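# Restock wall glove dispenser with two boxes from cart

## Task

Take both new glove boxes off the cart and set them into the vacant slots of the wall-mounted glove dispenser. The cart and the pedal bin may be shifted if needed. At the end, release the boxes and back the robot away. The robot must not topple or be left leaning, or the task fails.

## Robot and tools

ROBOT. A simulated Hello Robot Stretch 4 with a single arm. It has an omni-wheel base, a lift that slides up and down a mast, an arm that telescopes straight forward, a wrist with yaw, pitch and roll joints, and a two-finger gripper. It stands about 1.6 m tall, and the base edge lies no more than 0.23 m from the base origin.

CAMERAS. head_camera (420x560) sits atop the mast and looks forward and downward; turn the base to aim it. head_left_camera and head_right_camera (fisheyes, 420x672) sit beside it, look down more steeply, and show the base and arm. wrist_camera (616x392) is behind the fingers, looking along them, with the fingertips near the bottom of its image.

FRAMES. Base frame: origin on the floor under the base centre, x forward, y left, z up. hand_pose is reported in this frame and marks a point between the open fingertips; with all wrist joints at 0 its axes line up with the base frame. The printed value may be slightly wrong. The odometry frame is the base frame as it was when the scene began.

execute_actions. Arguments: "actions", a list holding one action or nothing (empty just reports state and images), and "cameras", a list from head_camera, head_left_camera, head_right_camera, wrist_camera, all. Omitted, null or ["all"] gives every camera, [] gives none, and an unknown name rejects the call. The "pictures" line gives the order of the returned images. An action contains "base", "joints" or both, optionally with "pace" and "contact_limits"; alternatively {"end_of_arm": "enable_torque"} alone, which re-powers any wrist or gripper motor that shut itself off. All motions in an action begin together; each action is capped at 15 s.
- base: exactly one key, an offset relative to the base position in the latest reported state, never an absolute pose. translate_m: metres, forward positive, -2 to 2. strafe_m: metres sideways, left positive, -2 to 2. rotate_rad: radians, counter-clockwise seen from above positive, -3.2 to 3.2.
- joints: an object of absolute targets keyed by joint name, any subset. lift_m 0 to 1.2 m. arm_m 0 to 0.55 m of extension. wrist_yaw_rad -1.134 to 4.276 (0 points ahead, positive turns left, 3.14 is folded back; beyond 3.4 the arm may obstruct). wrist_pitch_rad -1.117 to 4.259 (0 level, 1.57 pointing down). wrist_roll_rad -1.117 to 4.259 (0 keeps the fingers level; positive turns clockwise viewed from behind). gripper_m -0.038 to 0.141, the fingertip gap in metres; negative means the tips press together. Done tolerances: 0.004 for lift, arm and gripper, 0.02 for yaw and roll, 0.05 for pitch. A joint target outside its range is clipped and reported; any other bad value or unknown key rejects the whole call and nothing moves.
- pace: "slow", "default", "fast", "max" (base up to 0.1/0.3/0.4/0.6 m/s and 1/2/3/4 rad/s). With lift above 0.2 the base is slowed further, down to 0.3 m/s and 1 rad/s at full height.
- contact_limits: only arm_m, 0 (gentlest) to 0.75 (firmest), default 0.5; the arm halts when it pushes harder.
A joint or base you leave out may still be driving toward its earlier target.

wait: "seconds" 0 to 10; returns the same report as an empty action. zoom_image: "camera" and "region" [x0, y0, x1, y1] in pixels of that camera's latest full image, top-left origin, at most 504x504. finished_scene: "scene" integer; ends the scene for good and reports success.

RESULTS. base_status and joint_status: "done" (for the base, wheels turned as commanded even if slipping), "off_target" (stopped short, may still push), "contact_stop_at_<key>" (hit something; lift, arm or wheels go slack), "limit_stop_at_<name>" (built-in limit, e.g. own_body or tilt), "time_out", "torque_fault" (wrist or gripper motor limp until enable_torque). After a stop the old target is dropped. If a call reports a stop, later calls in that same reply are skipped. on_its_own lists uncommanded behaviour; "held at" is the held target, not the position. lidar_m: 12 distances in metres for 30-degree sectors, first straight ahead, going counter-clockwise (4th left, 7th behind, 10th right); "-" means nothing seen or closer than 0.25 m; sees from about 0.15 m up, misses glass and thin legs. wrist_depth_mm: 7x7 grid from top left, median depth 100 to 2000 mm, "-" unknown. base_odometry counts wheel turns; heading -3.142 to 3.142, left positive. If turned_by_wheels and turned_by_imu differ by over about 0.1 rad, suspect a collision or slip. base_tilt in degrees, forward and right positive, with a fixed bias up to about 1.5. motor_effort: percent of maximum, positive toward larger joint values, peak in brackets; for wheel_0, wheel_1, wheel_2 positive turns the base right.

GRIPPING. Command a gap smaller than the box width; tighter squeezes harder and pulls the object toward the wrist. A firm hold shows as a clear gripper_m effort change; gap reading and "done" prove nothing. Raise the lift if fingertips jam on a surface. To unfold the wrist at scene start, send lift_m 0.4 with wrist_yaw_rad 0 together.

AVOID. Tipping: do not drive or turn with over 1 kg held and arm_m above 0.2, especially at fast paces; steady pushes with a high gripper or high contact limit also risk it. Leaning past 6 degrees triggers limit_stop_at_tilt. Tilting the gripper up while rolled can hit the body. Do not drop, slam or hard-push objects; release the boxes gently in place and retreat before finishing.

Each tool is called after "Request:" by a JSON object that holds its "op" and its "data".

## Session

Request:
{"op": "execute_actions", "data": {"actions": []}}

Scene clock: 0.00 s.
base_odometry: x=+0.000 y=+0.000 heading=+0.000 (m, m, rad; odometry frame)
turned_by_wheels: +0.000 (rad since the last result)
turned_by_imu: +0.000 (rad since the last result)
base_tilt: forward=-0.8 right=+0.0 (deg)
lidar_m: 2.52 2.36 2.58 1.34 1.29 1.38 1.93 1.80 1.92 1.84 1.60 1.48
base_status: not commanded
joint_positions: lift_m=+0.227 arm_m=+0.001 wrist_yaw_rad=+3.214 wrist_pitch_rad=-0.001 wrist_roll_rad=-0.002 gripper_m=+0.057
joint_status: not commanded
motor_effort: lift_m=+19 arm_m=-1 wrist_yaw_rad=+0 wrist_pitch_rad=-7 wrist_roll_rad=-1 gripper_m=-3 wheel_0=+0 wheel_1=+0 wheel_2=+0 (%)
hand_pose: x=-0.1223 y=+0.0662 z=+0.4057 quat_wxyz=(-0.036, +0.000, -0.001, +0.999) (m; base frame)
wrist_depth_mm: - - 142 - - - 1863 / - - 139 - - - 1397 / - - 134 294 - 1708 1308 / - 117 140 - - 1708 1308 / 185 1756 - - - 1708 1308 / 195 1708 208 1708 196 1618 1397 / 193 1008 1008 135 1060 991 1138
pictures: head_camera, head_left_camera, head_right_camera, wrist_camera
Images, in order (width x height): head_camera 420x560, head_left_camera 420x672, head_right_camera 420x672, wrist_camera 616x392.

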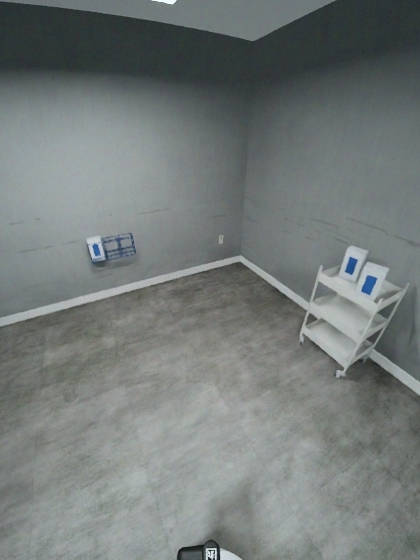

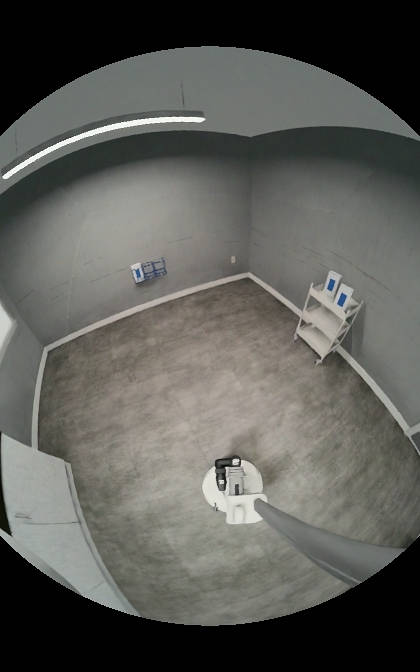

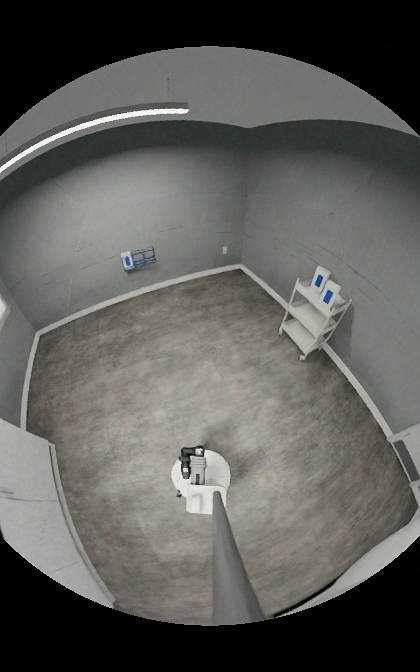

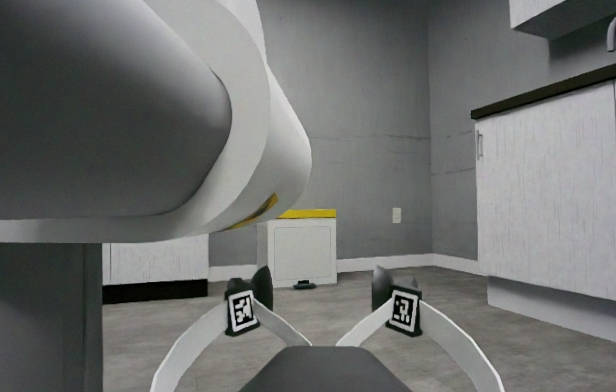

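Request:
{"op": "zoom_image", "data": {"camera": "head_camera", "region": [60, 210, 180, 290]}}

Request:
{"op": "zoom_image", "data": {"camera": "head_camera", "region": [280, 230, 420, 390]}}

Request:
{"op": "execute_actions", "data": {"actions": [{"base":{"rotate_rad":-0.75},"joints":{"lift_m":1.0,"wrist_yaw_rad":0,"gripper_m":0.14}}]}}

Region (60, 210, 180, 290) of head_camera's 420x560 image, scaled by 4.200, with more detail than that image has.

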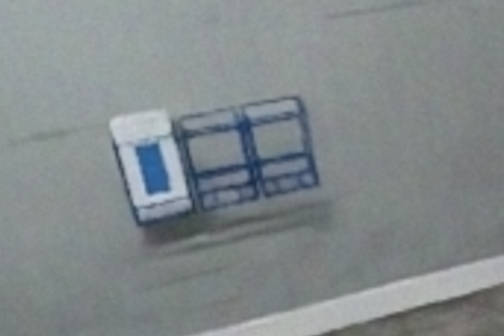

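Region (280, 230, 420, 390) of head_camera's 420x560 image, scaled by 3.150, with more detail than that image has; it fills the left 441 columns of this view, and the rest is white.

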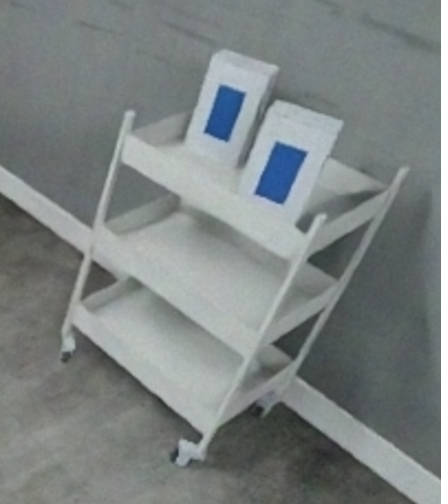

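Scene clock: 5.87 s.
base_odometry: x=+0.000 y=+0.000 heading=-0.749 (m, m, rad; odometry frame)
turned_by_wheels: -0.749 (rad since the last result)
turned_by_imu: -0.742 (rad since the last result)
base_tilt: forward=-0.8 right=+0.0 (deg)
lidar_m: 1.44 2.25 2.38 2.48 1.42 1.30 1.32 1.67 1.78 1.80 1.97 1.79
base_status: done
joint_positions: lift_m=+1.000 arm_m=+0.001 wrist_yaw_rad=+0.000 wrist_pitch_rad=-0.001 wrist_roll_rad=-0.002 gripper_m=+0.140
joint_status: all done
motor_effort: lift_m=+22(23) arm_m=-1(1) wrist_yaw_rad=-2(8) wrist_pitch_rad=-8(7) wrist_roll_rad=+0(2) gripper_m=+0(6) wheel_0=+3(8) wheel_1=+3(9) wheel_2=+3(10) (%)
hand_pose: x=+0.4603 y=-0.0873 z=+1.1782 quat_wxyz=(+1.000, -0.001, +0.000, +0.000) (m; base frame)
wrist_depth_mm: - - 1983 1756 1618 1430 1336 / - - 1983 1708 1576 1464 1308 / - - 1921 1756 1618 1430 1308 / - - 1921 1756 1576 1464 1336 / - - 1983 1808 1576 1430 1336 / - - 220 1661 1537 206 1308 / - - 1921 140 1537 1464 1308
pictures: head_camera, head_left_camera, head_right_camera, wrist_camera
Images, in order (width x height): head_camera 420x560, head_left_camera 420x672, head_right_camera 420x672, wrist_camera 616x392.

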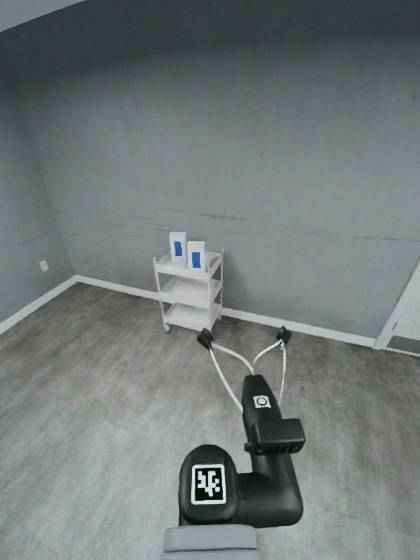

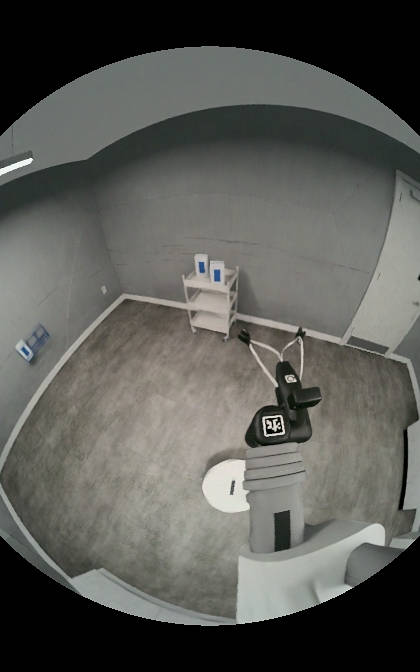

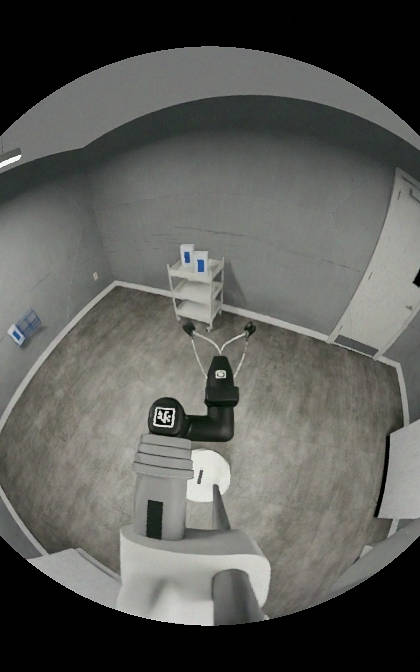

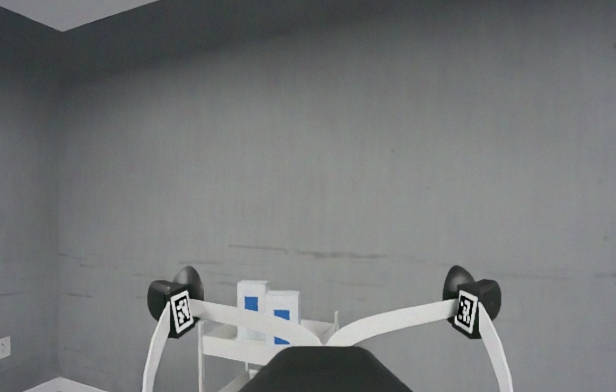

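Request:
{"op": "execute_actions", "data": {"actions": [{"base":{"rotate_rad":-0.27},"joints":{"lift_m":0.72}}], "cameras": []}}

Request:
{"op": "execute_actions", "data": {"actions": [{"base":{"strafe_m":0.5}}], "cameras": []}}

Request:
{"op": "execute_actions", "data": {"actions": [{"base":{"translate_m":0.5}}], "cameras": ["head_camera","wrist_camera"]}}

Scene clock: 12.57 s.
base_odometry: x=+0.000 y=+0.000 heading=-1.019 (m, m, rad; odometry frame)
turned_by_wheels: -0.269 (rad since the last result)
turned_by_imu: -0.268 (rad since the last result)
base_tilt: forward=-0.9 right=+0.0 (deg)
lidar_m: 1.45 1.50 2.52 2.37 2.46 1.32 1.30 1.42 1.94 1.78 1.93 1.82
base_status: done
joint_positions: lift_m=+0.720 arm_m=+0.001 wrist_yaw_rad=+0.000 wrist_pitch_rad=-0.001 wrist_roll_rad=-0.002 gripper_m=+0.140
joint_status: all done
motor_effort: lift_m=+15(19) arm_m=-1(1) wrist_yaw_rad=-1(2) wrist_pitch_rad=-7(8) wrist_roll_rad=+0(1) gripper_m=+1(1) wheel_0=+3(6) wheel_1=+3(7) wheel_2=+2(8) (%)
hand_pose: x=+0.4603 y=-0.0873 z=+0.8987 quat_wxyz=(+1.000, -0.001, +0.000, +0.000) (m; base frame)
wrist_depth_mm: 1863 1756 1708 1618 1618 1499 1464 / 1863 1863 1708 1708 1618 1499 1464 / 1863 1756 1708 1618 1618 1537 1464 / 1808 1756 1661 1576 1576 1537 1464 / 1808 1336 1661 1618 1576 1537 1430 / 1756 1618 219 1618 1576 206 1464 / 1808 1397 1618 141 1576 1499 1430
pictures: none
No camera images: the call's "cameras" was empty. Leave "cameras" out to get every camera's image.

Scene clock: 15.57 s.
base_odometry: x=+0.426 y=+0.262 heading=-1.019 (m, m, rad; odometry frame)
turned_by_wheels: +0.000 (rad since the last result)
turned_by_imu: -0.003 (rad since the last result)
base_tilt: forward=-0.9 right=+0.0 (deg)
lidar_m: 1.41 1.97 1.93 1.87 2.13 1.94 1.27 1.38 2.07 2.30 2.37 1.85
base_status: done
joint_positions: lift_m=+0.720 arm_m=+0.001 wrist_yaw_rad=+0.000 wrist_pitch_rad=-0.001 wrist_roll_rad=-0.002 gripper_m=+0.140
joint_status: not commanded
motor_effort: lift_m=+15(15) arm_m=-1(1) wrist_yaw_rad=-1(1) wrist_pitch_rad=-9(9) wrist_roll_rad=+0(1) gripper_m=+0(1) wheel_0=-2(11) wheel_1=+0(11) wheel_2=+0(2) (%)
hand_pose: x=+0.4603 y=-0.0874 z=+0.8987 quat_wxyz=(+1.000, -0.001, +0.000, +0.000) (m; base frame)
wrist_depth_mm: 1863 1808 1756 1708 1661 1618 1576 / 1921 1808 1708 1708 1661 1576 1499 / 1808 1756 1708 1708 1661 1618 1537 / 1863 1808 1756 1661 1618 1576 1537 / 1863 1756 1756 1308 1618 1537 1537 / 1808 1756 219 1618 1618 207 1499 / 1808 1808 1499 140 1618 1537 1537
pictures: none
No camera images: the call's "cameras" was empty. Leave "cameras" out to get every camera's image.

Scene clock: 18.73 s.
base_odometry: x=+0.688 y=-0.163 heading=-1.018 (m, m, rad; odometry frame)
turned_by_wheels: +0.000 (rad since the last result)
turned_by_imu: -0.002 (rad since the last result)
base_tilt: forward=-0.9 right=+0.0 (deg)
lidar_m: 0.92 1.01 1.97 1.84 2.07 2.44 1.78 1.91 2.38 2.33 1.74 1.37
base_status: done
joint_positions: lift_m=+0.720 arm_m=+0.001 wrist_yaw_rad=+0.000 wrist_pitch_rad=-0.001 wrist_roll_rad=-0.002 gripper_m=+0.140
joint_status: not commanded
motor_effort: lift_m=+15(15) arm_m=-1(1) wrist_yaw_rad=-1(1) wrist_pitch_rad=-7(6) wrist_roll_rad=+0(0) gripper_m=-2(1) wheel_0=+3(9) wheel_1=+3(9) wheel_2=+0(12) (%)
hand_pose: x=+0.4603 y=-0.0874 z=+0.8987 quat_wxyz=(+1.000, -0.001, +0.000, +0.000) (m; base frame)
wrist_depth_mm: 1281 1255 1205 1160 1138 1098 1060 / 1281 1255 1205 1182 1118 1098 1060 / 1281 1229 1205 1160 1118 1098 1060 / 1281 1229 1205 1138 1098 1078 1060 / 1255 1229 946 798 1118 1078 1042 / 1255 1205 218 778 1098 207 1042 / 1255 1205 1098 141 1098 1078 1042
pictures: head_camera, wrist_camera
Images, in order (width x height): head_camera 420x560, wrist_camera 616x392.

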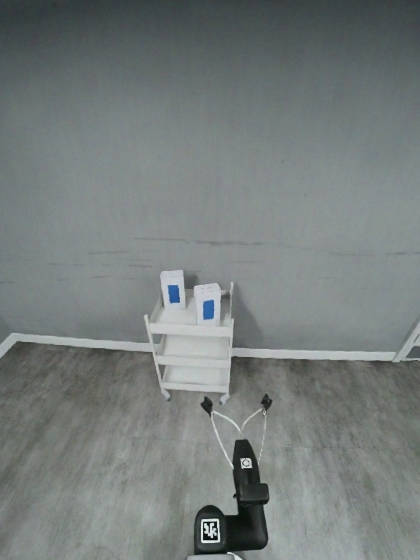

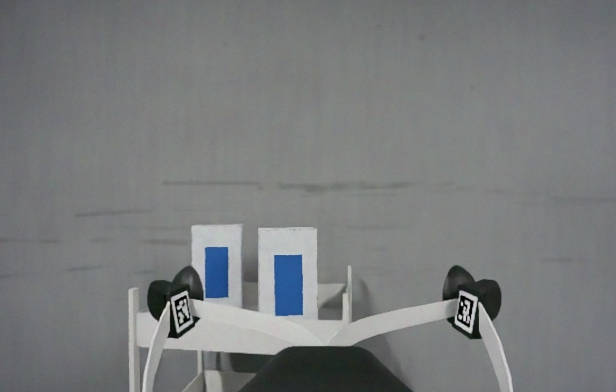

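Request:
{"op": "execute_actions", "data": {"actions": [{"base":{"strafe_m":0.05},"joints":{"lift_m":0.63}}], "cameras": []}}

Request:
{"op": "execute_actions", "data": {"actions": [{"base":{"translate_m":0.35}}], "cameras": ["head_camera","wrist_camera"]}}

Scene clock: 24.53 s.
base_odometry: x=+0.730 y=-0.137 heading=-1.018 (m, m, rad; odometry frame)
turned_by_wheels: +0.000 (rad since the last result)
turned_by_imu: -0.002 (rad since the last result)
base_tilt: forward=-0.9 right=+0.0 (deg)
lidar_m: 0.92 1.01 1.92 1.78 2.04 2.43 1.76 1.91 2.45 2.40 1.74 1.37
base_status: done
joint_positions: lift_m=+0.630 arm_m=+0.001 wrist_yaw_rad=+0.000 wrist_pitch_rad=-0.001 wrist_roll_rad=-0.002 gripper_m=+0.140
joint_status: all done
motor_effort: lift_m=+15(17) arm_m=-1(1) wrist_yaw_rad=+0(0) wrist_pitch_rad=-8(7) wrist_roll_rad=+1(1) gripper_m=+1(0) wheel_0=-1(11) wheel_1=+2(12) wheel_2=+0(0) (%)
hand_pose: x=+0.4603 y=-0.0874 z=+0.8087 quat_wxyz=(+1.000, -0.001, +0.000, +0.000) (m; base frame)
wrist_depth_mm: 1308 1281 1229 1160 1138 1098 1078 / 1281 1281 1205 1160 1118 1098 1060 / 1308 1281 1205 1182 1118 1078 1060 / 1281 1229 1205 1138 1098 1078 1060 / 1281 1229 960 788 1118 1098 1060 / 1308 1229 220 723 699 206 1060 / 1281 1229 1078 140 1098 1078 1042
pictures: none
No camera images: the call's "cameras" was empty. Leave "cameras" out to get every camera's image.

Scene clock: 27.17 s.
base_odometry: x=+0.914 y=-0.435 heading=-1.018 (m, m, rad; odometry frame)
turned_by_wheels: +0.000 (rad since the last result)
turned_by_imu: -0.001 (rad since the last result)
base_tilt: forward=-0.9 right=-0.1 (deg)
lidar_m: 0.58 0.62 1.61 1.82 1.89 2.79 2.12 2.30 2.47 2.45 1.32 0.58
base_status: done
joint_positions: lift_m=+0.630 arm_m=+0.001 wrist_yaw_rad=+0.000 wrist_pitch_rad=-0.001 wrist_roll_rad=-0.002 gripper_m=+0.140
joint_status: not commanded
motor_effort: lift_m=+15(15) arm_m=-1(1) wrist_yaw_rad=-1(1) wrist_pitch_rad=-8(6) wrist_roll_rad=+0(1) gripper_m=-3(1) wheel_0=+2(5) wheel_1=+2(9) wheel_2=+1(12) (%)
hand_pose: x=+0.4603 y=-0.0874 z=+0.8087 quat_wxyz=(+1.000, -0.001, +0.000, +0.000) (m; base frame)
wrist_depth_mm: 904 866 842 809 778 759 732 / 904 866 842 798 788 759 732 / 878 854 831 798 778 750 732 / 891 842 597 436 778 759 723 / 878 866 597 433 778 750 723 / 436 544 220 433 521 206 723 / 399 389 377 140 351 741 723
pictures: head_camera, wrist_camera
Images, in order (width x height): head_camera 420x560, wrist_camera 616x392.

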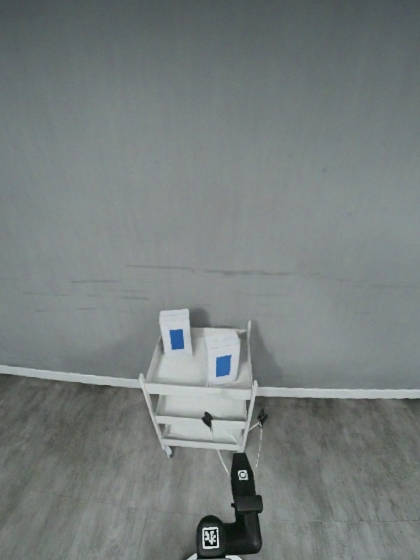

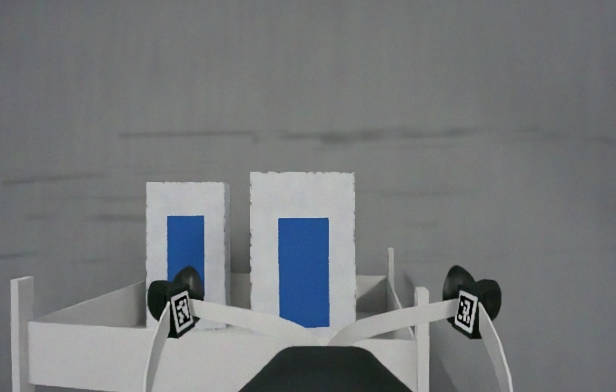

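Request:
{"op": "execute_actions", "data": {"actions": [{"base":{"strafe_m":0.015},"joints":{"arm_m":0.17}}], "cameras": ["wrist_camera"]}}

Request:
{"op": "execute_actions", "data": {"actions": [{"joints":{"arm_m":0.255},"pace":"slow"}], "cameras": ["head_camera","wrist_camera"]}}

Scene clock: 31.77 s.
base_odometry: x=+0.927 y=-0.427 heading=-1.018 (m, m, rad; odometry frame)
turned_by_wheels: +0.000 (rad since the last result)
turned_by_imu: -0.002 (rad since the last result)
base_tilt: forward=-0.9 right=+0.0 (deg)
lidar_m: 0.57 0.64 1.60 1.79 1.87 2.77 2.13 2.29 2.49 2.45 1.32 0.60
base_status: done
joint_positions: lift_m=+0.630 arm_m=+0.169 wrist_yaw_rad=+0.000 wrist_pitch_rad=-0.001 wrist_roll_rad=-0.002 gripper_m=+0.140
joint_status: all done
motor_effort: lift_m=+15(15) arm_m=+5(4) wrist_yaw_rad=-1(0) wrist_pitch_rad=-10(6) wrist_roll_rad=-1(0) gripper_m=+2(0) wheel_0=-4(11) wheel_1=+2(10) wheel_2=+0(1) (%)
hand_pose: x=+0.6285 y=-0.0874 z=+0.8088 quat_wxyz=(+1.000, -0.001, +0.000, +0.000) (m; base frame)
wrist_depth_mm: 699 676 647 634 609 597 580 / 699 676 654 634 615 591 580 / 699 676 654 621 603 585 580 / 691 421 427 265 603 585 574 / 691 418 424 264 597 585 569 / 683 415 219 262 272 206 569 / 399 413 410 140 394 347 569
pictures: wrist_camera
Images, in order (width x height): wrist_camera 616x392.

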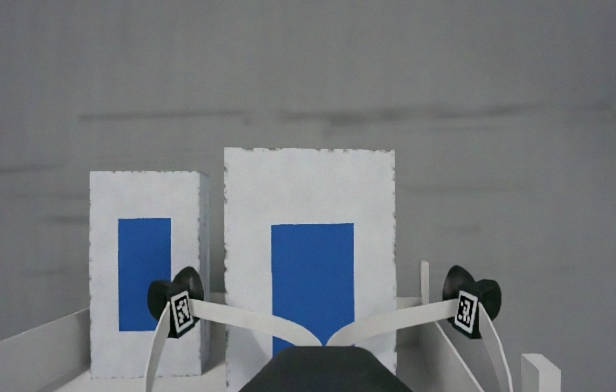

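Scene clock: 33.90 s.
base_odometry: x=+0.927 y=-0.427 heading=-1.018 (m, m, rad; odometry frame)
turned_by_wheels: +0.000 (rad since the last result)
turned_by_imu: -0.001 (rad since the last result)
base_tilt: forward=-0.9 right=+0.0 (deg)
lidar_m: 0.57 0.63 1.64 1.79 1.86 2.80 2.11 2.28 2.47 2.45 1.33 0.61
base_status: not commanded
joint_positions: lift_m=+0.630 arm_m=+0.254 wrist_yaw_rad=+0.001 wrist_pitch_rad=-0.001 wrist_roll_rad=-0.002 gripper_m=+0.140
joint_status: all done
motor_effort: lift_m=+15(15) arm_m=+5(6) wrist_yaw_rad=-2(2) wrist_pitch_rad=-7(7) wrist_roll_rad=+0(1) gripper_m=+0(3) wheel_0=-4(4) wheel_1=+2(2) wheel_2=+0(0) (%)
hand_pose: x=+0.7135 y=-0.0872 z=+0.8089 quat_wxyz=(+1.000, -0.001, -0.001, +0.000) (m; base frame)
wrist_depth_mm: 615 591 564 544 525 512 500 / 609 580 564 544 530 508 496 / 597 580 212 217 521 504 492 / 334 340 205 211 220 508 492 / 332 338 200 205 212 504 492 / 330 334 193 200 206 207 488 / 327 332 189 141 202 389 488
pictures: head_camera, wrist_camera
Images, in order (width x height): head_camera 420x560, wrist_camera 616x392.

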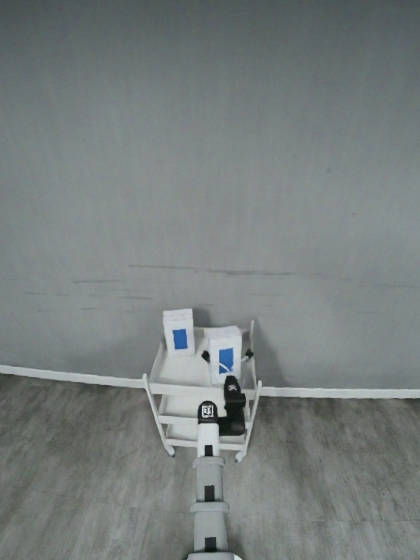

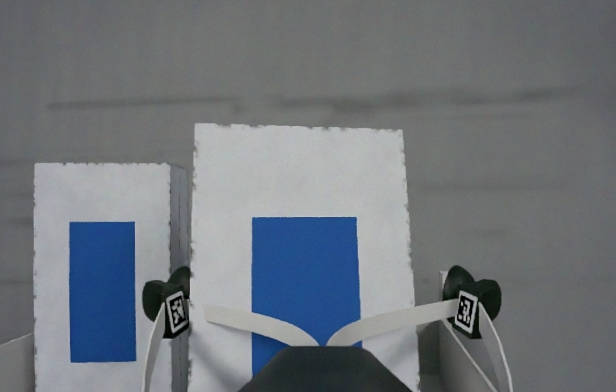

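Request:
{"op": "execute_actions", "data": {"actions": [{"base":{"strafe_m":0.018},"joints":{"arm_m":0.24},"pace":"slow"}], "cameras": []}}

Request:
{"op": "execute_actions", "data": {"actions": [{"joints":{"arm_m":0.285},"pace":"slow"}], "cameras": ["head_left_camera","wrist_camera"]}}

Scene clock: 36.47 s.
base_odometry: x=+0.942 y=-0.418 heading=-1.018 (m, m, rad; odometry frame)
turned_by_wheels: +0.000 (rad since the last result)
turned_by_imu: -0.001 (rad since the last result)
base_tilt: forward=-0.9 right=-0.1 (deg)
lidar_m: 0.58 0.63 1.59 1.77 1.85 2.77 2.11 2.28 2.50 2.46 1.31 0.60
base_status: done
joint_positions: lift_m=+0.630 arm_m=+0.241 wrist_yaw_rad=+0.000 wrist_pitch_rad=-0.001 wrist_roll_rad=-0.002 gripper_m=+0.140
joint_status: all done
motor_effort: lift_m=+15(15) arm_m=-5(6) wrist_yaw_rad=-1(2) wrist_pitch_rad=-6(7) wrist_roll_rad=+0(0) gripper_m=-2(0) wheel_0=-4(11) wheel_1=+4(9) wheel_2=+0(1) (%)
hand_pose: x=+0.7003 y=-0.0873 z=+0.8088 quat_wxyz=(+1.000, -0.001, +0.000, +0.000) (m; base frame)
wrist_depth_mm: 621 603 580 564 544 525 512 / 621 597 580 559 544 525 517 / 621 591 574 191 198 525 508 / 615 347 353 190 196 521 508 / 609 347 353 189 195 521 504 / 609 343 190 188 193 199 504 / 347 343 351 140 195 349 500
pictures: none
No camera images: the call's "cameras" was empty. Leave "cameras" out to get every camera's image.

Scene clock: 38.10 s.
base_odometry: x=+0.942 y=-0.418 heading=-1.018 (m, m, rad; odometry frame)
turned_by_wheels: +0.000 (rad since the last result)
turned_by_imu: -0.001 (rad since the last result)
base_tilt: forward=-0.8 right=+0.0 (deg)
lidar_m: 0.57 0.62 1.62 1.77 1.86 2.79 2.12 2.30 2.49 2.48 1.32 0.60
base_status: not commanded
joint_positions: lift_m=+0.630 arm_m=+0.284 wrist_yaw_rad=+0.001 wrist_pitch_rad=-0.001 wrist_roll_rad=-0.002 gripper_m=+0.140
joint_status: all done
motor_effort: lift_m=+15(15) arm_m=+5(7) wrist_yaw_rad=-2(2) wrist_pitch_rad=-5(6) wrist_roll_rad=+0(0) gripper_m=-1(1) wheel_0=-4(4) wheel_1=+4(4) wheel_2=+0(0) (%)
hand_pose: x=+0.7435 y=-0.0873 z=+0.8088 quat_wxyz=(+1.000, -0.001, -0.001, +0.000) (m; base frame)
wrist_depth_mm: 569 559 530 517 500 484 469 / 574 554 530 517 500 484 466 / 564 544 535 508 500 484 469 / 303 309 530 508 492 480 469 / 301 307 521 504 492 477 466 / 301 304 220 324 399 206 462 / 300 304 304 140 394 392 462
pictures: head_left_camera, wrist_camera
Images, in order (width x height): head_left_camera 420x672, wrist_camera 616x392.

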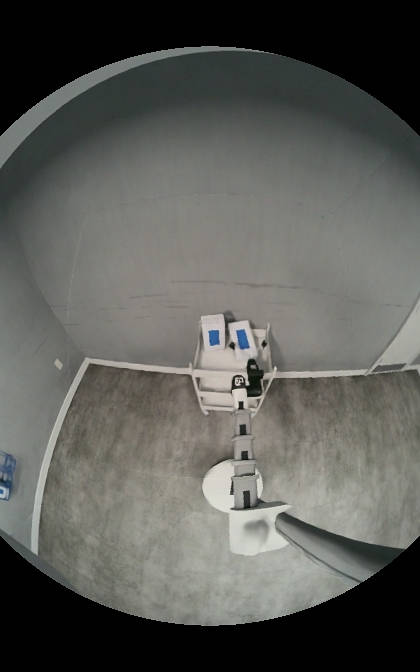

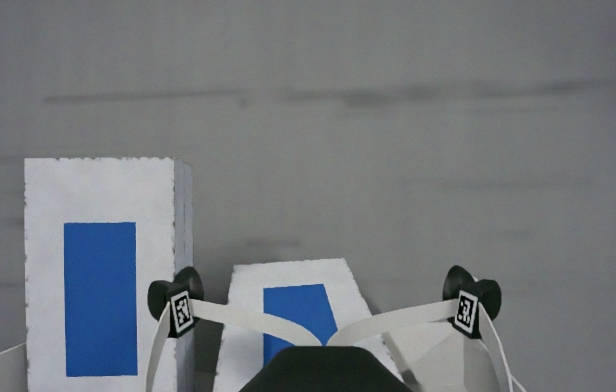

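Request:
{"op": "execute_actions", "data": {"actions": [{"joints":{"arm_m":0.1},"pace":"slow"}]}}

Request:
{"op": "zoom_image", "data": {"camera": "head_camera", "region": [130, 280, 290, 420]}}

Scene clock: 43.50 s.
base_odometry: x=+0.942 y=-0.418 heading=-1.018 (m, m, rad; odometry frame)
turned_by_wheels: +0.000 (rad since the last result)
turned_by_imu: -0.002 (rad since the last result)
base_tilt: forward=-0.8 right=+0.0 (deg)
lidar_m: 0.57 0.63 1.61 1.76 1.85 2.78 2.13 2.28 2.48 2.47 1.33 0.59
base_status: not commanded
joint_positions: lift_m=+0.630 arm_m=+0.101 wrist_yaw_rad=+0.000 wrist_pitch_rad=-0.001 wrist_roll_rad=-0.002 gripper_m=+0.140
joint_status: all done
motor_effort: lift_m=+15(15) arm_m=-5(7) wrist_yaw_rad=-1(2) wrist_pitch_rad=-7(8) wrist_roll_rad=-1(0) gripper_m=+1(3) wheel_0=-4(4) wheel_1=+4(4) wheel_2=+0(0) (%)
hand_pose: x=+0.5603 y=-0.0873 z=+0.8088 quat_wxyz=(+1.000, -0.001, -0.001, +0.000) (m; base frame)
wrist_depth_mm: 788 759 732 707 683 661 647 / 778 750 723 699 683 668 647 / 778 750 723 699 676 661 640 / 768 759 535 707 676 654 634 / 759 741 492 574 668 654 634 / 759 484 220 424 559 207 634 / 351 455 459 141 452 342 627
pictures: head_camera, head_left_camera, head_right_camera, wrist_camera
Images, in order (width x height): head_camera 420x560, head_left_camera 420x672, head_right_camera 420x672, wrist_camera 616x392.

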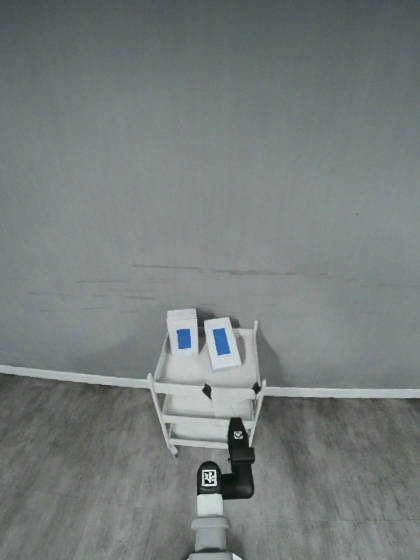

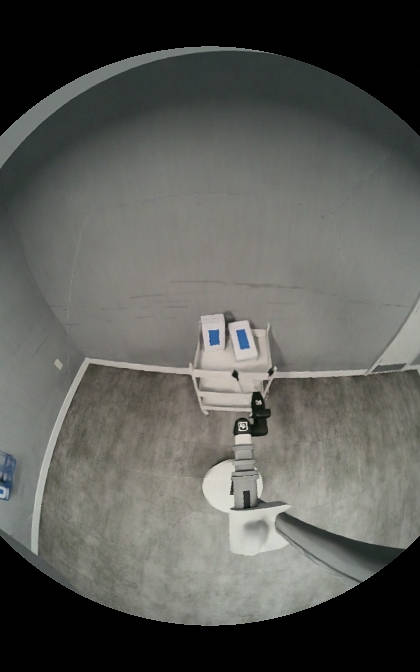

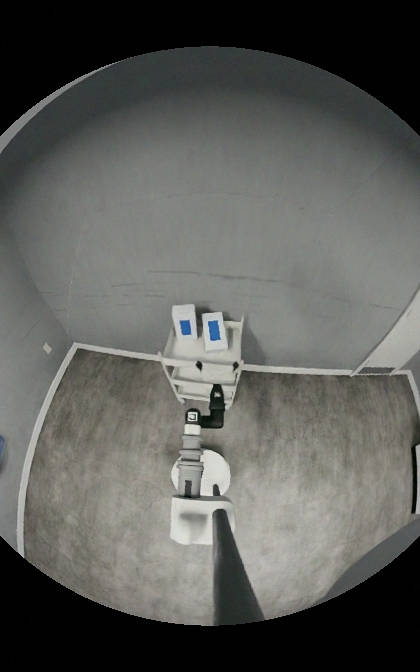

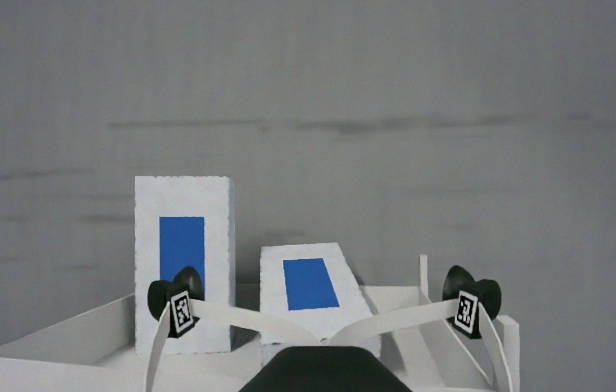

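Region (130, 280, 290, 420) of head_camera's 420x560 image, scaled by 3.150, with more detail than that image has; it fills the top 441 rows of this view, and the rest is white.

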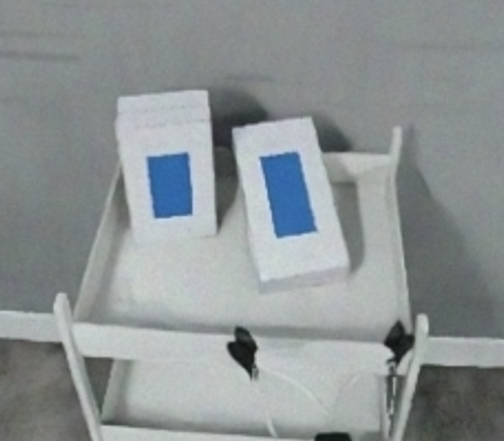

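Request:
{"op": "execute_actions", "data": {"actions": [{"joints":{"lift_m":0.85,"wrist_pitch_rad":1.13,"arm_m":0.3}}], "cameras": ["head_left_camera","wrist_camera"]}}

Scene clock: 49.13 s.
base_odometry: x=+0.942 y=-0.418 heading=-1.018 (m, m, rad; odometry frame)
turned_by_wheels: +0.000 (rad since the last result)
turned_by_imu: -0.002 (rad since the last result)
base_tilt: forward=-0.9 right=+0.0 (deg)
lidar_m: 0.59 0.61 1.60 1.77 1.87 2.79 2.11 2.31 2.51 2.48 1.32 0.62
base_status: not commanded
joint_positions: lift_m=+0.850 arm_m=+0.299 wrist_yaw_rad=+0.000 wrist_pitch_rad=+1.131 wrist_roll_rad=-0.001 gripper_m=+0.140
joint_status: all done
motor_effort: lift_m=+22(23) arm_m=+5(10) wrist_yaw_rad=+1(24) wrist_pitch_rad=-5(49) wrist_roll_rad=+0(10) gripper_m=+1(3) wheel_0=-4(4) wheel_1=+4(4) wheel_2=+0(0) (%)
hand_pose: x=+0.5928 y=-0.0875 z=+0.7669 quat_wxyz=(+0.844, +0.000, +0.536, +0.000) (m; base frame)
wrist_depth_mm: 319 319 340 336 430 504 517 / 399 375 397 325 427 591 603 / 387 413 402 319 389 699 732 / 379 379 375 364 368 842 931 / 353 353 349 345 345 342 1025 / 991 539 217 310 293 207 946 / 931 931 917 141 891 891 904
pictures: head_left_camera, wrist_camera
Images, in order (width x height): head_left_camera 420x672, wrist_camera 616x392.

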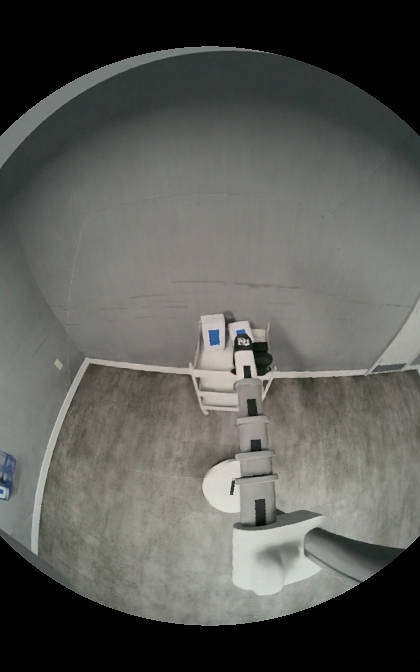

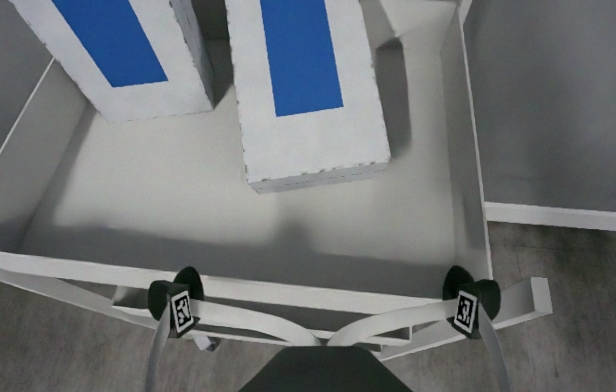

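Request:
{"op": "execute_actions", "data": {"actions": [{"base":{"strafe_m":0.025},"joints":{"lift_m":0.9,"arm_m":0.5}}], "cameras": ["head_left_camera","wrist_camera"]}}

Scene clock: 53.77 s.
base_odometry: x=+0.963 y=-0.405 heading=-1.018 (m, m, rad; odometry frame)
turned_by_wheels: +0.000 (rad since the last result)
turned_by_imu: -0.002 (rad since the last result)
base_tilt: forward=-0.8 right=+0.0 (deg)
lidar_m: 0.59 0.63 1.61 1.76 1.82 2.79 2.12 2.27 2.53 2.50 1.33 0.61
base_status: done
joint_positions: lift_m=+0.900 arm_m=+0.499 wrist_yaw_rad=+0.000 wrist_pitch_rad=+1.131 wrist_roll_rad=-0.002 gripper_m=+0.140
joint_status: all done
motor_effort: lift_m=+22(22) arm_m=+5(8) wrist_yaw_rad=-1(1) wrist_pitch_rad=+0(4) wrist_roll_rad=-1(2) gripper_m=-2(2) wheel_0=-1(12) wheel_1=+0(11) wheel_2=+0(0) (%)
hand_pose: x=+0.7929 y=-0.0874 z=+0.8169 quat_wxyz=(+0.844, -0.001, +0.536, +0.000) (m; base frame)
wrist_depth_mm: 357 343 334 325 314 306 300 / 394 394 404 387 373 359 351 / 179 200 473 303 427 439 421 / 170 195 309 297 362 382 544 / 227 244 322 287 290 384 741 / 340 343 217 282 281 207 991 / 347 353 351 141 274 336 946
pictures: head_left_camera, wrist_camera
Images, in order (width x height): head_left_camera 420x672, wrist_camera 616x392.

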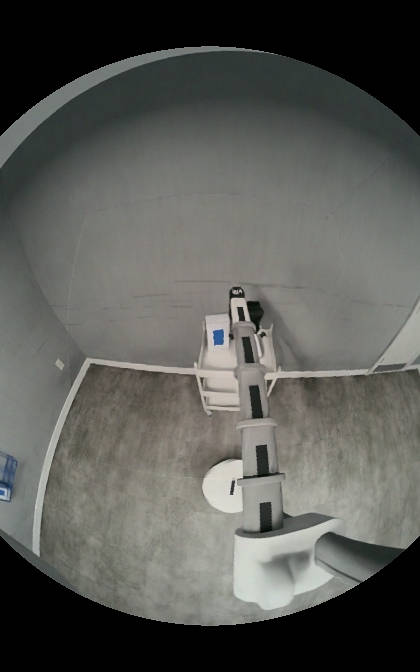

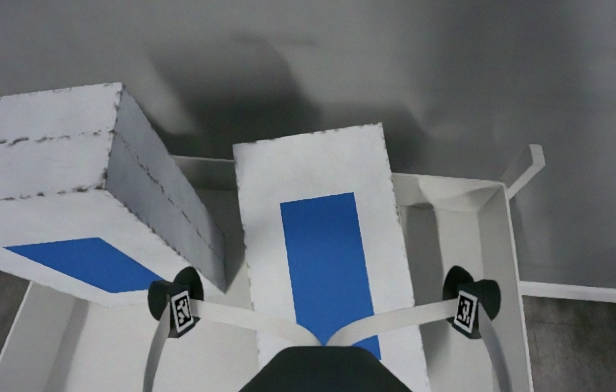

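Request:
{"op": "execute_actions", "data": {"actions": [{"joints":{"lift_m":0.805,"arm_m":0.545},"pace":"slow"}], "cameras": ["wrist_camera"]}}

Scene clock: 57.13 s.
base_odometry: x=+0.963 y=-0.405 heading=-1.018 (m, m, rad; odometry frame)
turned_by_wheels: +0.000 (rad since the last result)
turned_by_imu: -0.001 (rad since the last result)
base_tilt: forward=-0.8 right=+0.1 (deg)
lidar_m: 0.60 0.63 1.60 1.74 1.80 2.77 2.12 2.29 2.53 2.50 1.30 0.61
base_status: not commanded
joint_positions: lift_m=+0.806 arm_m=+0.544 wrist_yaw_rad=-0.001 wrist_pitch_rad=+1.132 wrist_roll_rad=-0.002 gripper_m=+0.140
joint_status: all done
motor_effort: lift_m=+12(23) arm_m=+6(7) wrist_yaw_rad=+2(2) wrist_pitch_rad=-5(5) wrist_roll_rad=+0(0) gripper_m=-1(1) wheel_0=-1(1) wheel_1=+0(0) wheel_2=+0(0) (%)
hand_pose: x=+0.8374 y=-0.0875 z=+0.7226 quat_wxyz=(+0.844, -0.001, +0.536, +0.000) (m; base frame)
wrist_depth_mm: 297 287 279 272 264 256 251 / 154 347 334 310 297 300 291 / 142 298 198 198 198 366 353 / 132 213 194 193 193 287 263 / 150 196 189 188 188 297 268 / 204 217 185 183 183 196 260 / 267 266 181 137 180 217 252
pictures: wrist_camera
Images, in order (width x height): wrist_camera 616x392.

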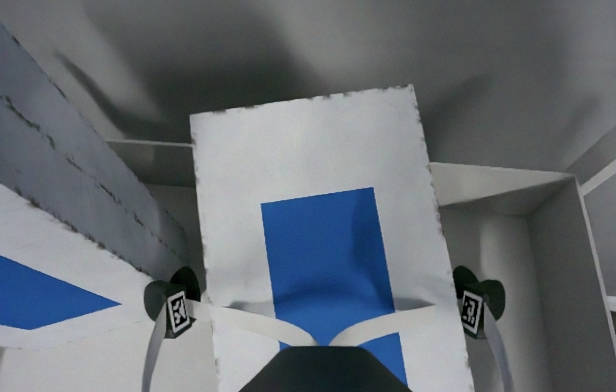

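Request:
{"op": "execute_actions", "data": {"actions": [{"joints":{"gripper_m":0.06}}], "cameras": []}}

Request:
{"op": "execute_actions", "data": {"actions": [{"joints":{"lift_m":1.05},"pace":"slow"}], "cameras": ["head_left_camera","wrist_camera"]}}

Scene clock: 60.20 s.
base_odometry: x=+0.963 y=-0.405 heading=-1.018 (m, m, rad; odometry frame)
turned_by_wheels: +0.000 (rad since the last result)
turned_by_imu: -0.001 (rad since the last result)
base_tilt: forward=-0.8 right=+0.0 (deg)
lidar_m: 0.59 0.63 1.61 1.73 1.82 2.78 2.12 2.28 2.54 2.48 1.32 0.60
base_status: not commanded
joint_positions: lift_m=+0.805 arm_m=+0.544 wrist_yaw_rad=+0.000 wrist_pitch_rad=+1.133 wrist_roll_rad=-0.002 gripper_m=+0.061
joint_status: all done
motor_effort: lift_m=+16(17) arm_m=+5(6) wrist_yaw_rad=+1(5) wrist_pitch_rad=-11(11) wrist_roll_rad=+0(0) gripper_m=-33(39) wheel_0=-1(1) wheel_1=+0(0) wheel_2=+0(0) (%)
hand_pose: x=+0.8372 y=-0.0875 z=+0.7220 quat_wxyz=(+0.844, -0.001, +0.537, +0.000) (m; base frame)
wrist_depth_mm: 300 289 281 273 264 256 253 / 153 349 327 303 291 304 294 / 141 290 183 183 183 359 355 / 131 211 180 180 180 291 264 / 150 193 176 176 176 291 267 / 206 224 172 173 173 176 260 / 264 259 169 125 167 211 236
pictures: none
No camera images: the call's "cameras" was empty. Leave "cameras" out to get every camera's image.

Scene clock: 62.87 s.
base_odometry: x=+0.963 y=-0.405 heading=-1.018 (m, m, rad; odometry frame)
turned_by_wheels: +0.000 (rad since the last result)
turned_by_imu: -0.001 (rad since the last result)
base_tilt: forward=-0.9 right=+0.0 (deg)
lidar_m: 0.58 0.64 1.58 1.76 1.82 2.77 2.11 2.26 2.54 2.50 1.31 0.60
base_status: not commanded
joint_positions: lift_m=+1.049 arm_m=+0.544 wrist_yaw_rad=+0.000 wrist_pitch_rad=+1.134 wrist_roll_rad=-0.002 gripper_m=+0.061
joint_status: all done
motor_effort: lift_m=+24(30) arm_m=+5(5) wrist_yaw_rad=+1(1) wrist_pitch_rad=-11(10) wrist_roll_rad=+1(1) gripper_m=-30(32) wheel_0=-1(1) wheel_1=+0(0) wheel_2=+0(0) (%)
hand_pose: x=+0.8371 y=-0.0875 z=+0.9664 quat_wxyz=(+0.844, -0.001, +0.537, +0.000) (m; base frame)
wrist_depth_mm: 301 290 281 272 264 256 253 / 362 351 327 301 293 303 294 / 466 445 183 183 183 370 357 / 647 597 179 179 179 477 455 / 946 307 176 176 176 609 627 / 293 287 172 172 172 176 1008 / 1118 439 169 125 168 615 1060
pictures: head_left_camera, wrist_camera
Images, in order (width x height): head_left_camera 420x672, wrist_camera 616x392.

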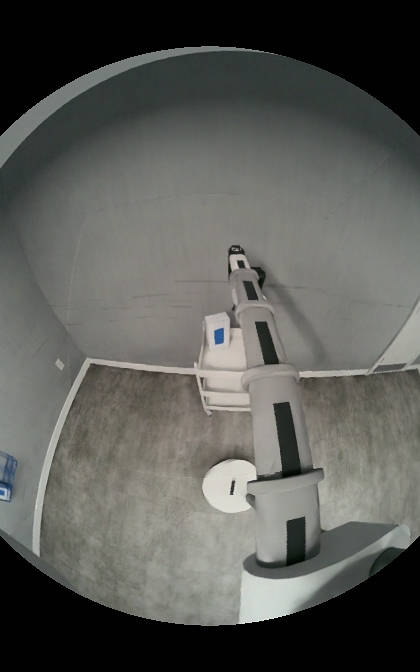

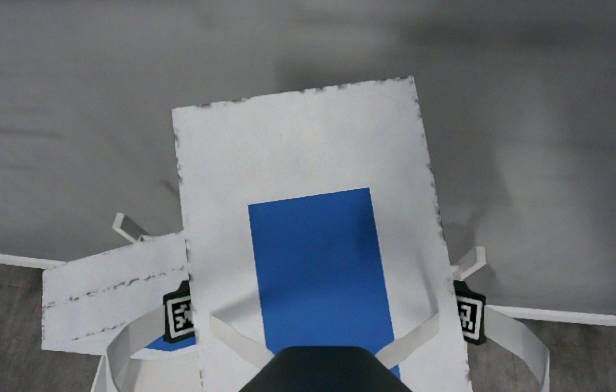

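Request:
{"op": "execute_actions", "data": {"actions": [{"joints":{"arm_m":0.05}}], "cameras": []}}

Request:
{"op": "execute_actions", "data": {"actions": [{"base":{"rotate_rad":1.44},"joints":{"wrist_pitch_rad":0,"wrist_roll_rad":0.1,"lift_m":0.9},"pace":"slow"}]}}

Scene clock: 67.10 s.
base_odometry: x=+0.963 y=-0.405 heading=-1.018 (m, m, rad; odometry frame)
turned_by_wheels: +0.000 (rad since the last result)
turned_by_imu: -0.002 (rad since the last result)
base_tilt: forward=-0.8 right=+0.0 (deg)
lidar_m: 0.26 0.64 1.58 1.75 1.81 2.79 2.12 2.28 2.54 2.50 1.33 0.25
base_status: not commanded
joint_positions: lift_m=+1.049 arm_m=+0.051 wrist_yaw_rad=+0.000 wrist_pitch_rad=+1.134 wrist_roll_rad=-0.002 gripper_m=+0.061
joint_status: all done
motor_effort: lift_m=+24(24) arm_m=-5(5) wrist_yaw_rad=+1(1) wrist_pitch_rad=-14(10) wrist_roll_rad=+0(1) gripper_m=-33(34) wheel_0=-1(1) wheel_1=+0(0) wheel_2=+0(0) (%)
hand_pose: x=+0.3438 y=-0.0874 z=+0.9663 quat_wxyz=(+0.844, -0.001, +0.537, +0.000) (m; base frame)
wrist_depth_mm: 946 917 627 759 759 809 788 / 1160 1078 699 707 715 946 931 / 1464 1336 183 183 183 1182 1118 / 1397 1397 180 179 179 1336 1308 / 1308 1281 176 176 176 1229 1229 / 1205 1205 172 173 173 176 1160 / 1160 1098 169 125 168 615 1060
pictures: none
No camera images: the call's "cameras" was empty. Leave "cameras" out to get every camera's image.

Scene clock: 69.83 s.
base_odometry: x=+0.963 y=-0.405 heading=+0.421 (m, m, rad; odometry frame)
turned_by_wheels: +1.439 (rad since the last result)
turned_by_imu: +1.419 (rad since the last result)
base_tilt: forward=-0.8 right=+0.0 (deg)
lidar_m: 0.44 1.74 2.48 2.08 2.15 2.62 2.48 1.52 1.07 0.57 0.61 0.46
base_status: done
joint_positions: lift_m=+0.900 arm_m=+0.051 wrist_yaw_rad=+0.000 wrist_pitch_rad=+0.009 wrist_roll_rad=+0.100 gripper_m=+0.061
joint_status: all done
on_its_own: wrist_pitch_rad is at rest, and its effort (-27) is outside its rest range (-23 to +23)
motor_effort: lift_m=+17(20) arm_m=-5(5) wrist_yaw_rad=-1(2) wrist_pitch_rad=-27(31) wrist_roll_rad=+1(3) gripper_m=-35(29) wheel_0=-5(10) wheel_1=-3(8) wheel_2=-3(8) (%)
hand_pose: x=+0.5103 y=-0.0874 z=+1.0756 quat_wxyz=(+0.999, +0.050, +0.005, +0.000) (m; base frame)
wrist_depth_mm: 1576 1576 1618 1618 1618 1618 1229 / 1576 1576 1576 1576 1576 1618 1229 / 1576 1618 182 181 182 1618 1255 / 1499 1576 178 178 178 1576 1281 / 1537 1576 175 174 175 1576 1336 / 1576 1576 171 171 171 175 1336 / 1576 1499 168 125 167 866 1281
pictures: head_camera, head_left_camera, head_right_camera, wrist_camera
Images, in order (width x height): head_camera 420x560, head_left_camera 420x672, head_right_camera 420x672, wrist_camera 616x392.

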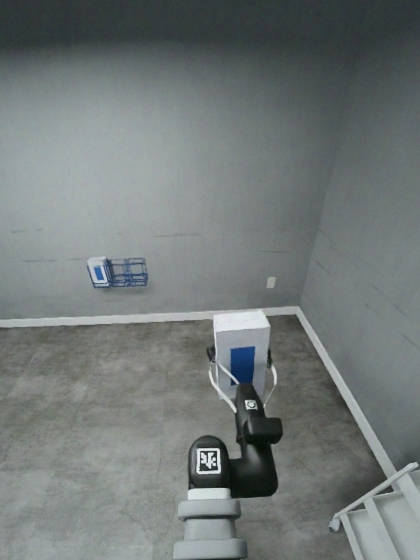

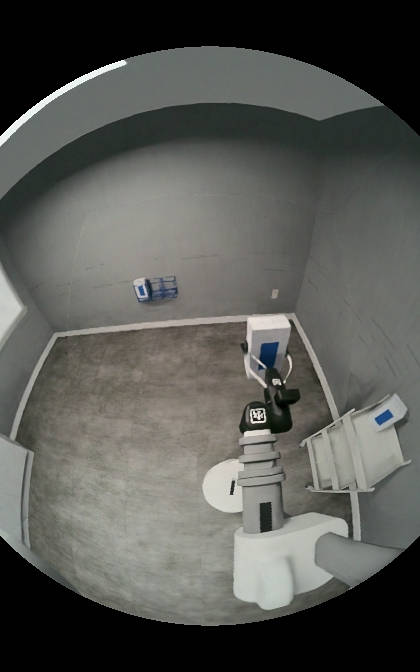

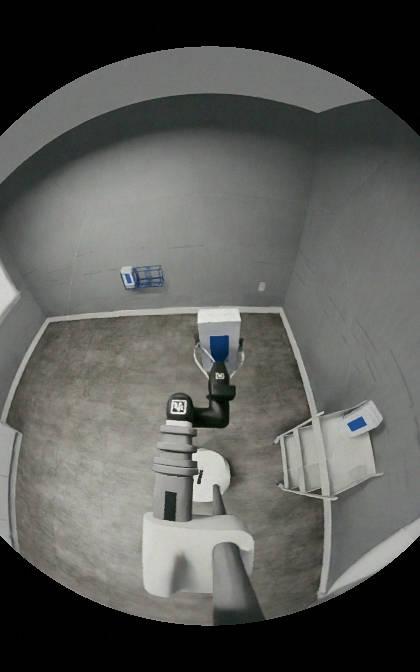

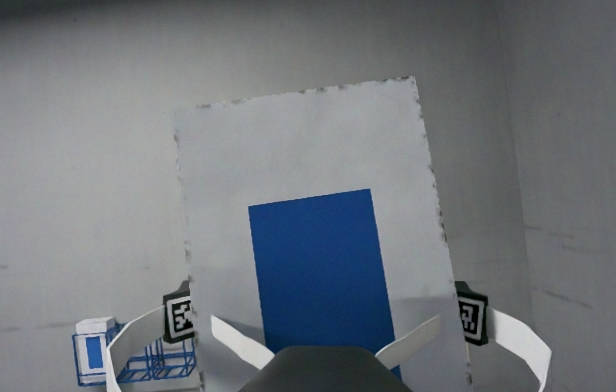

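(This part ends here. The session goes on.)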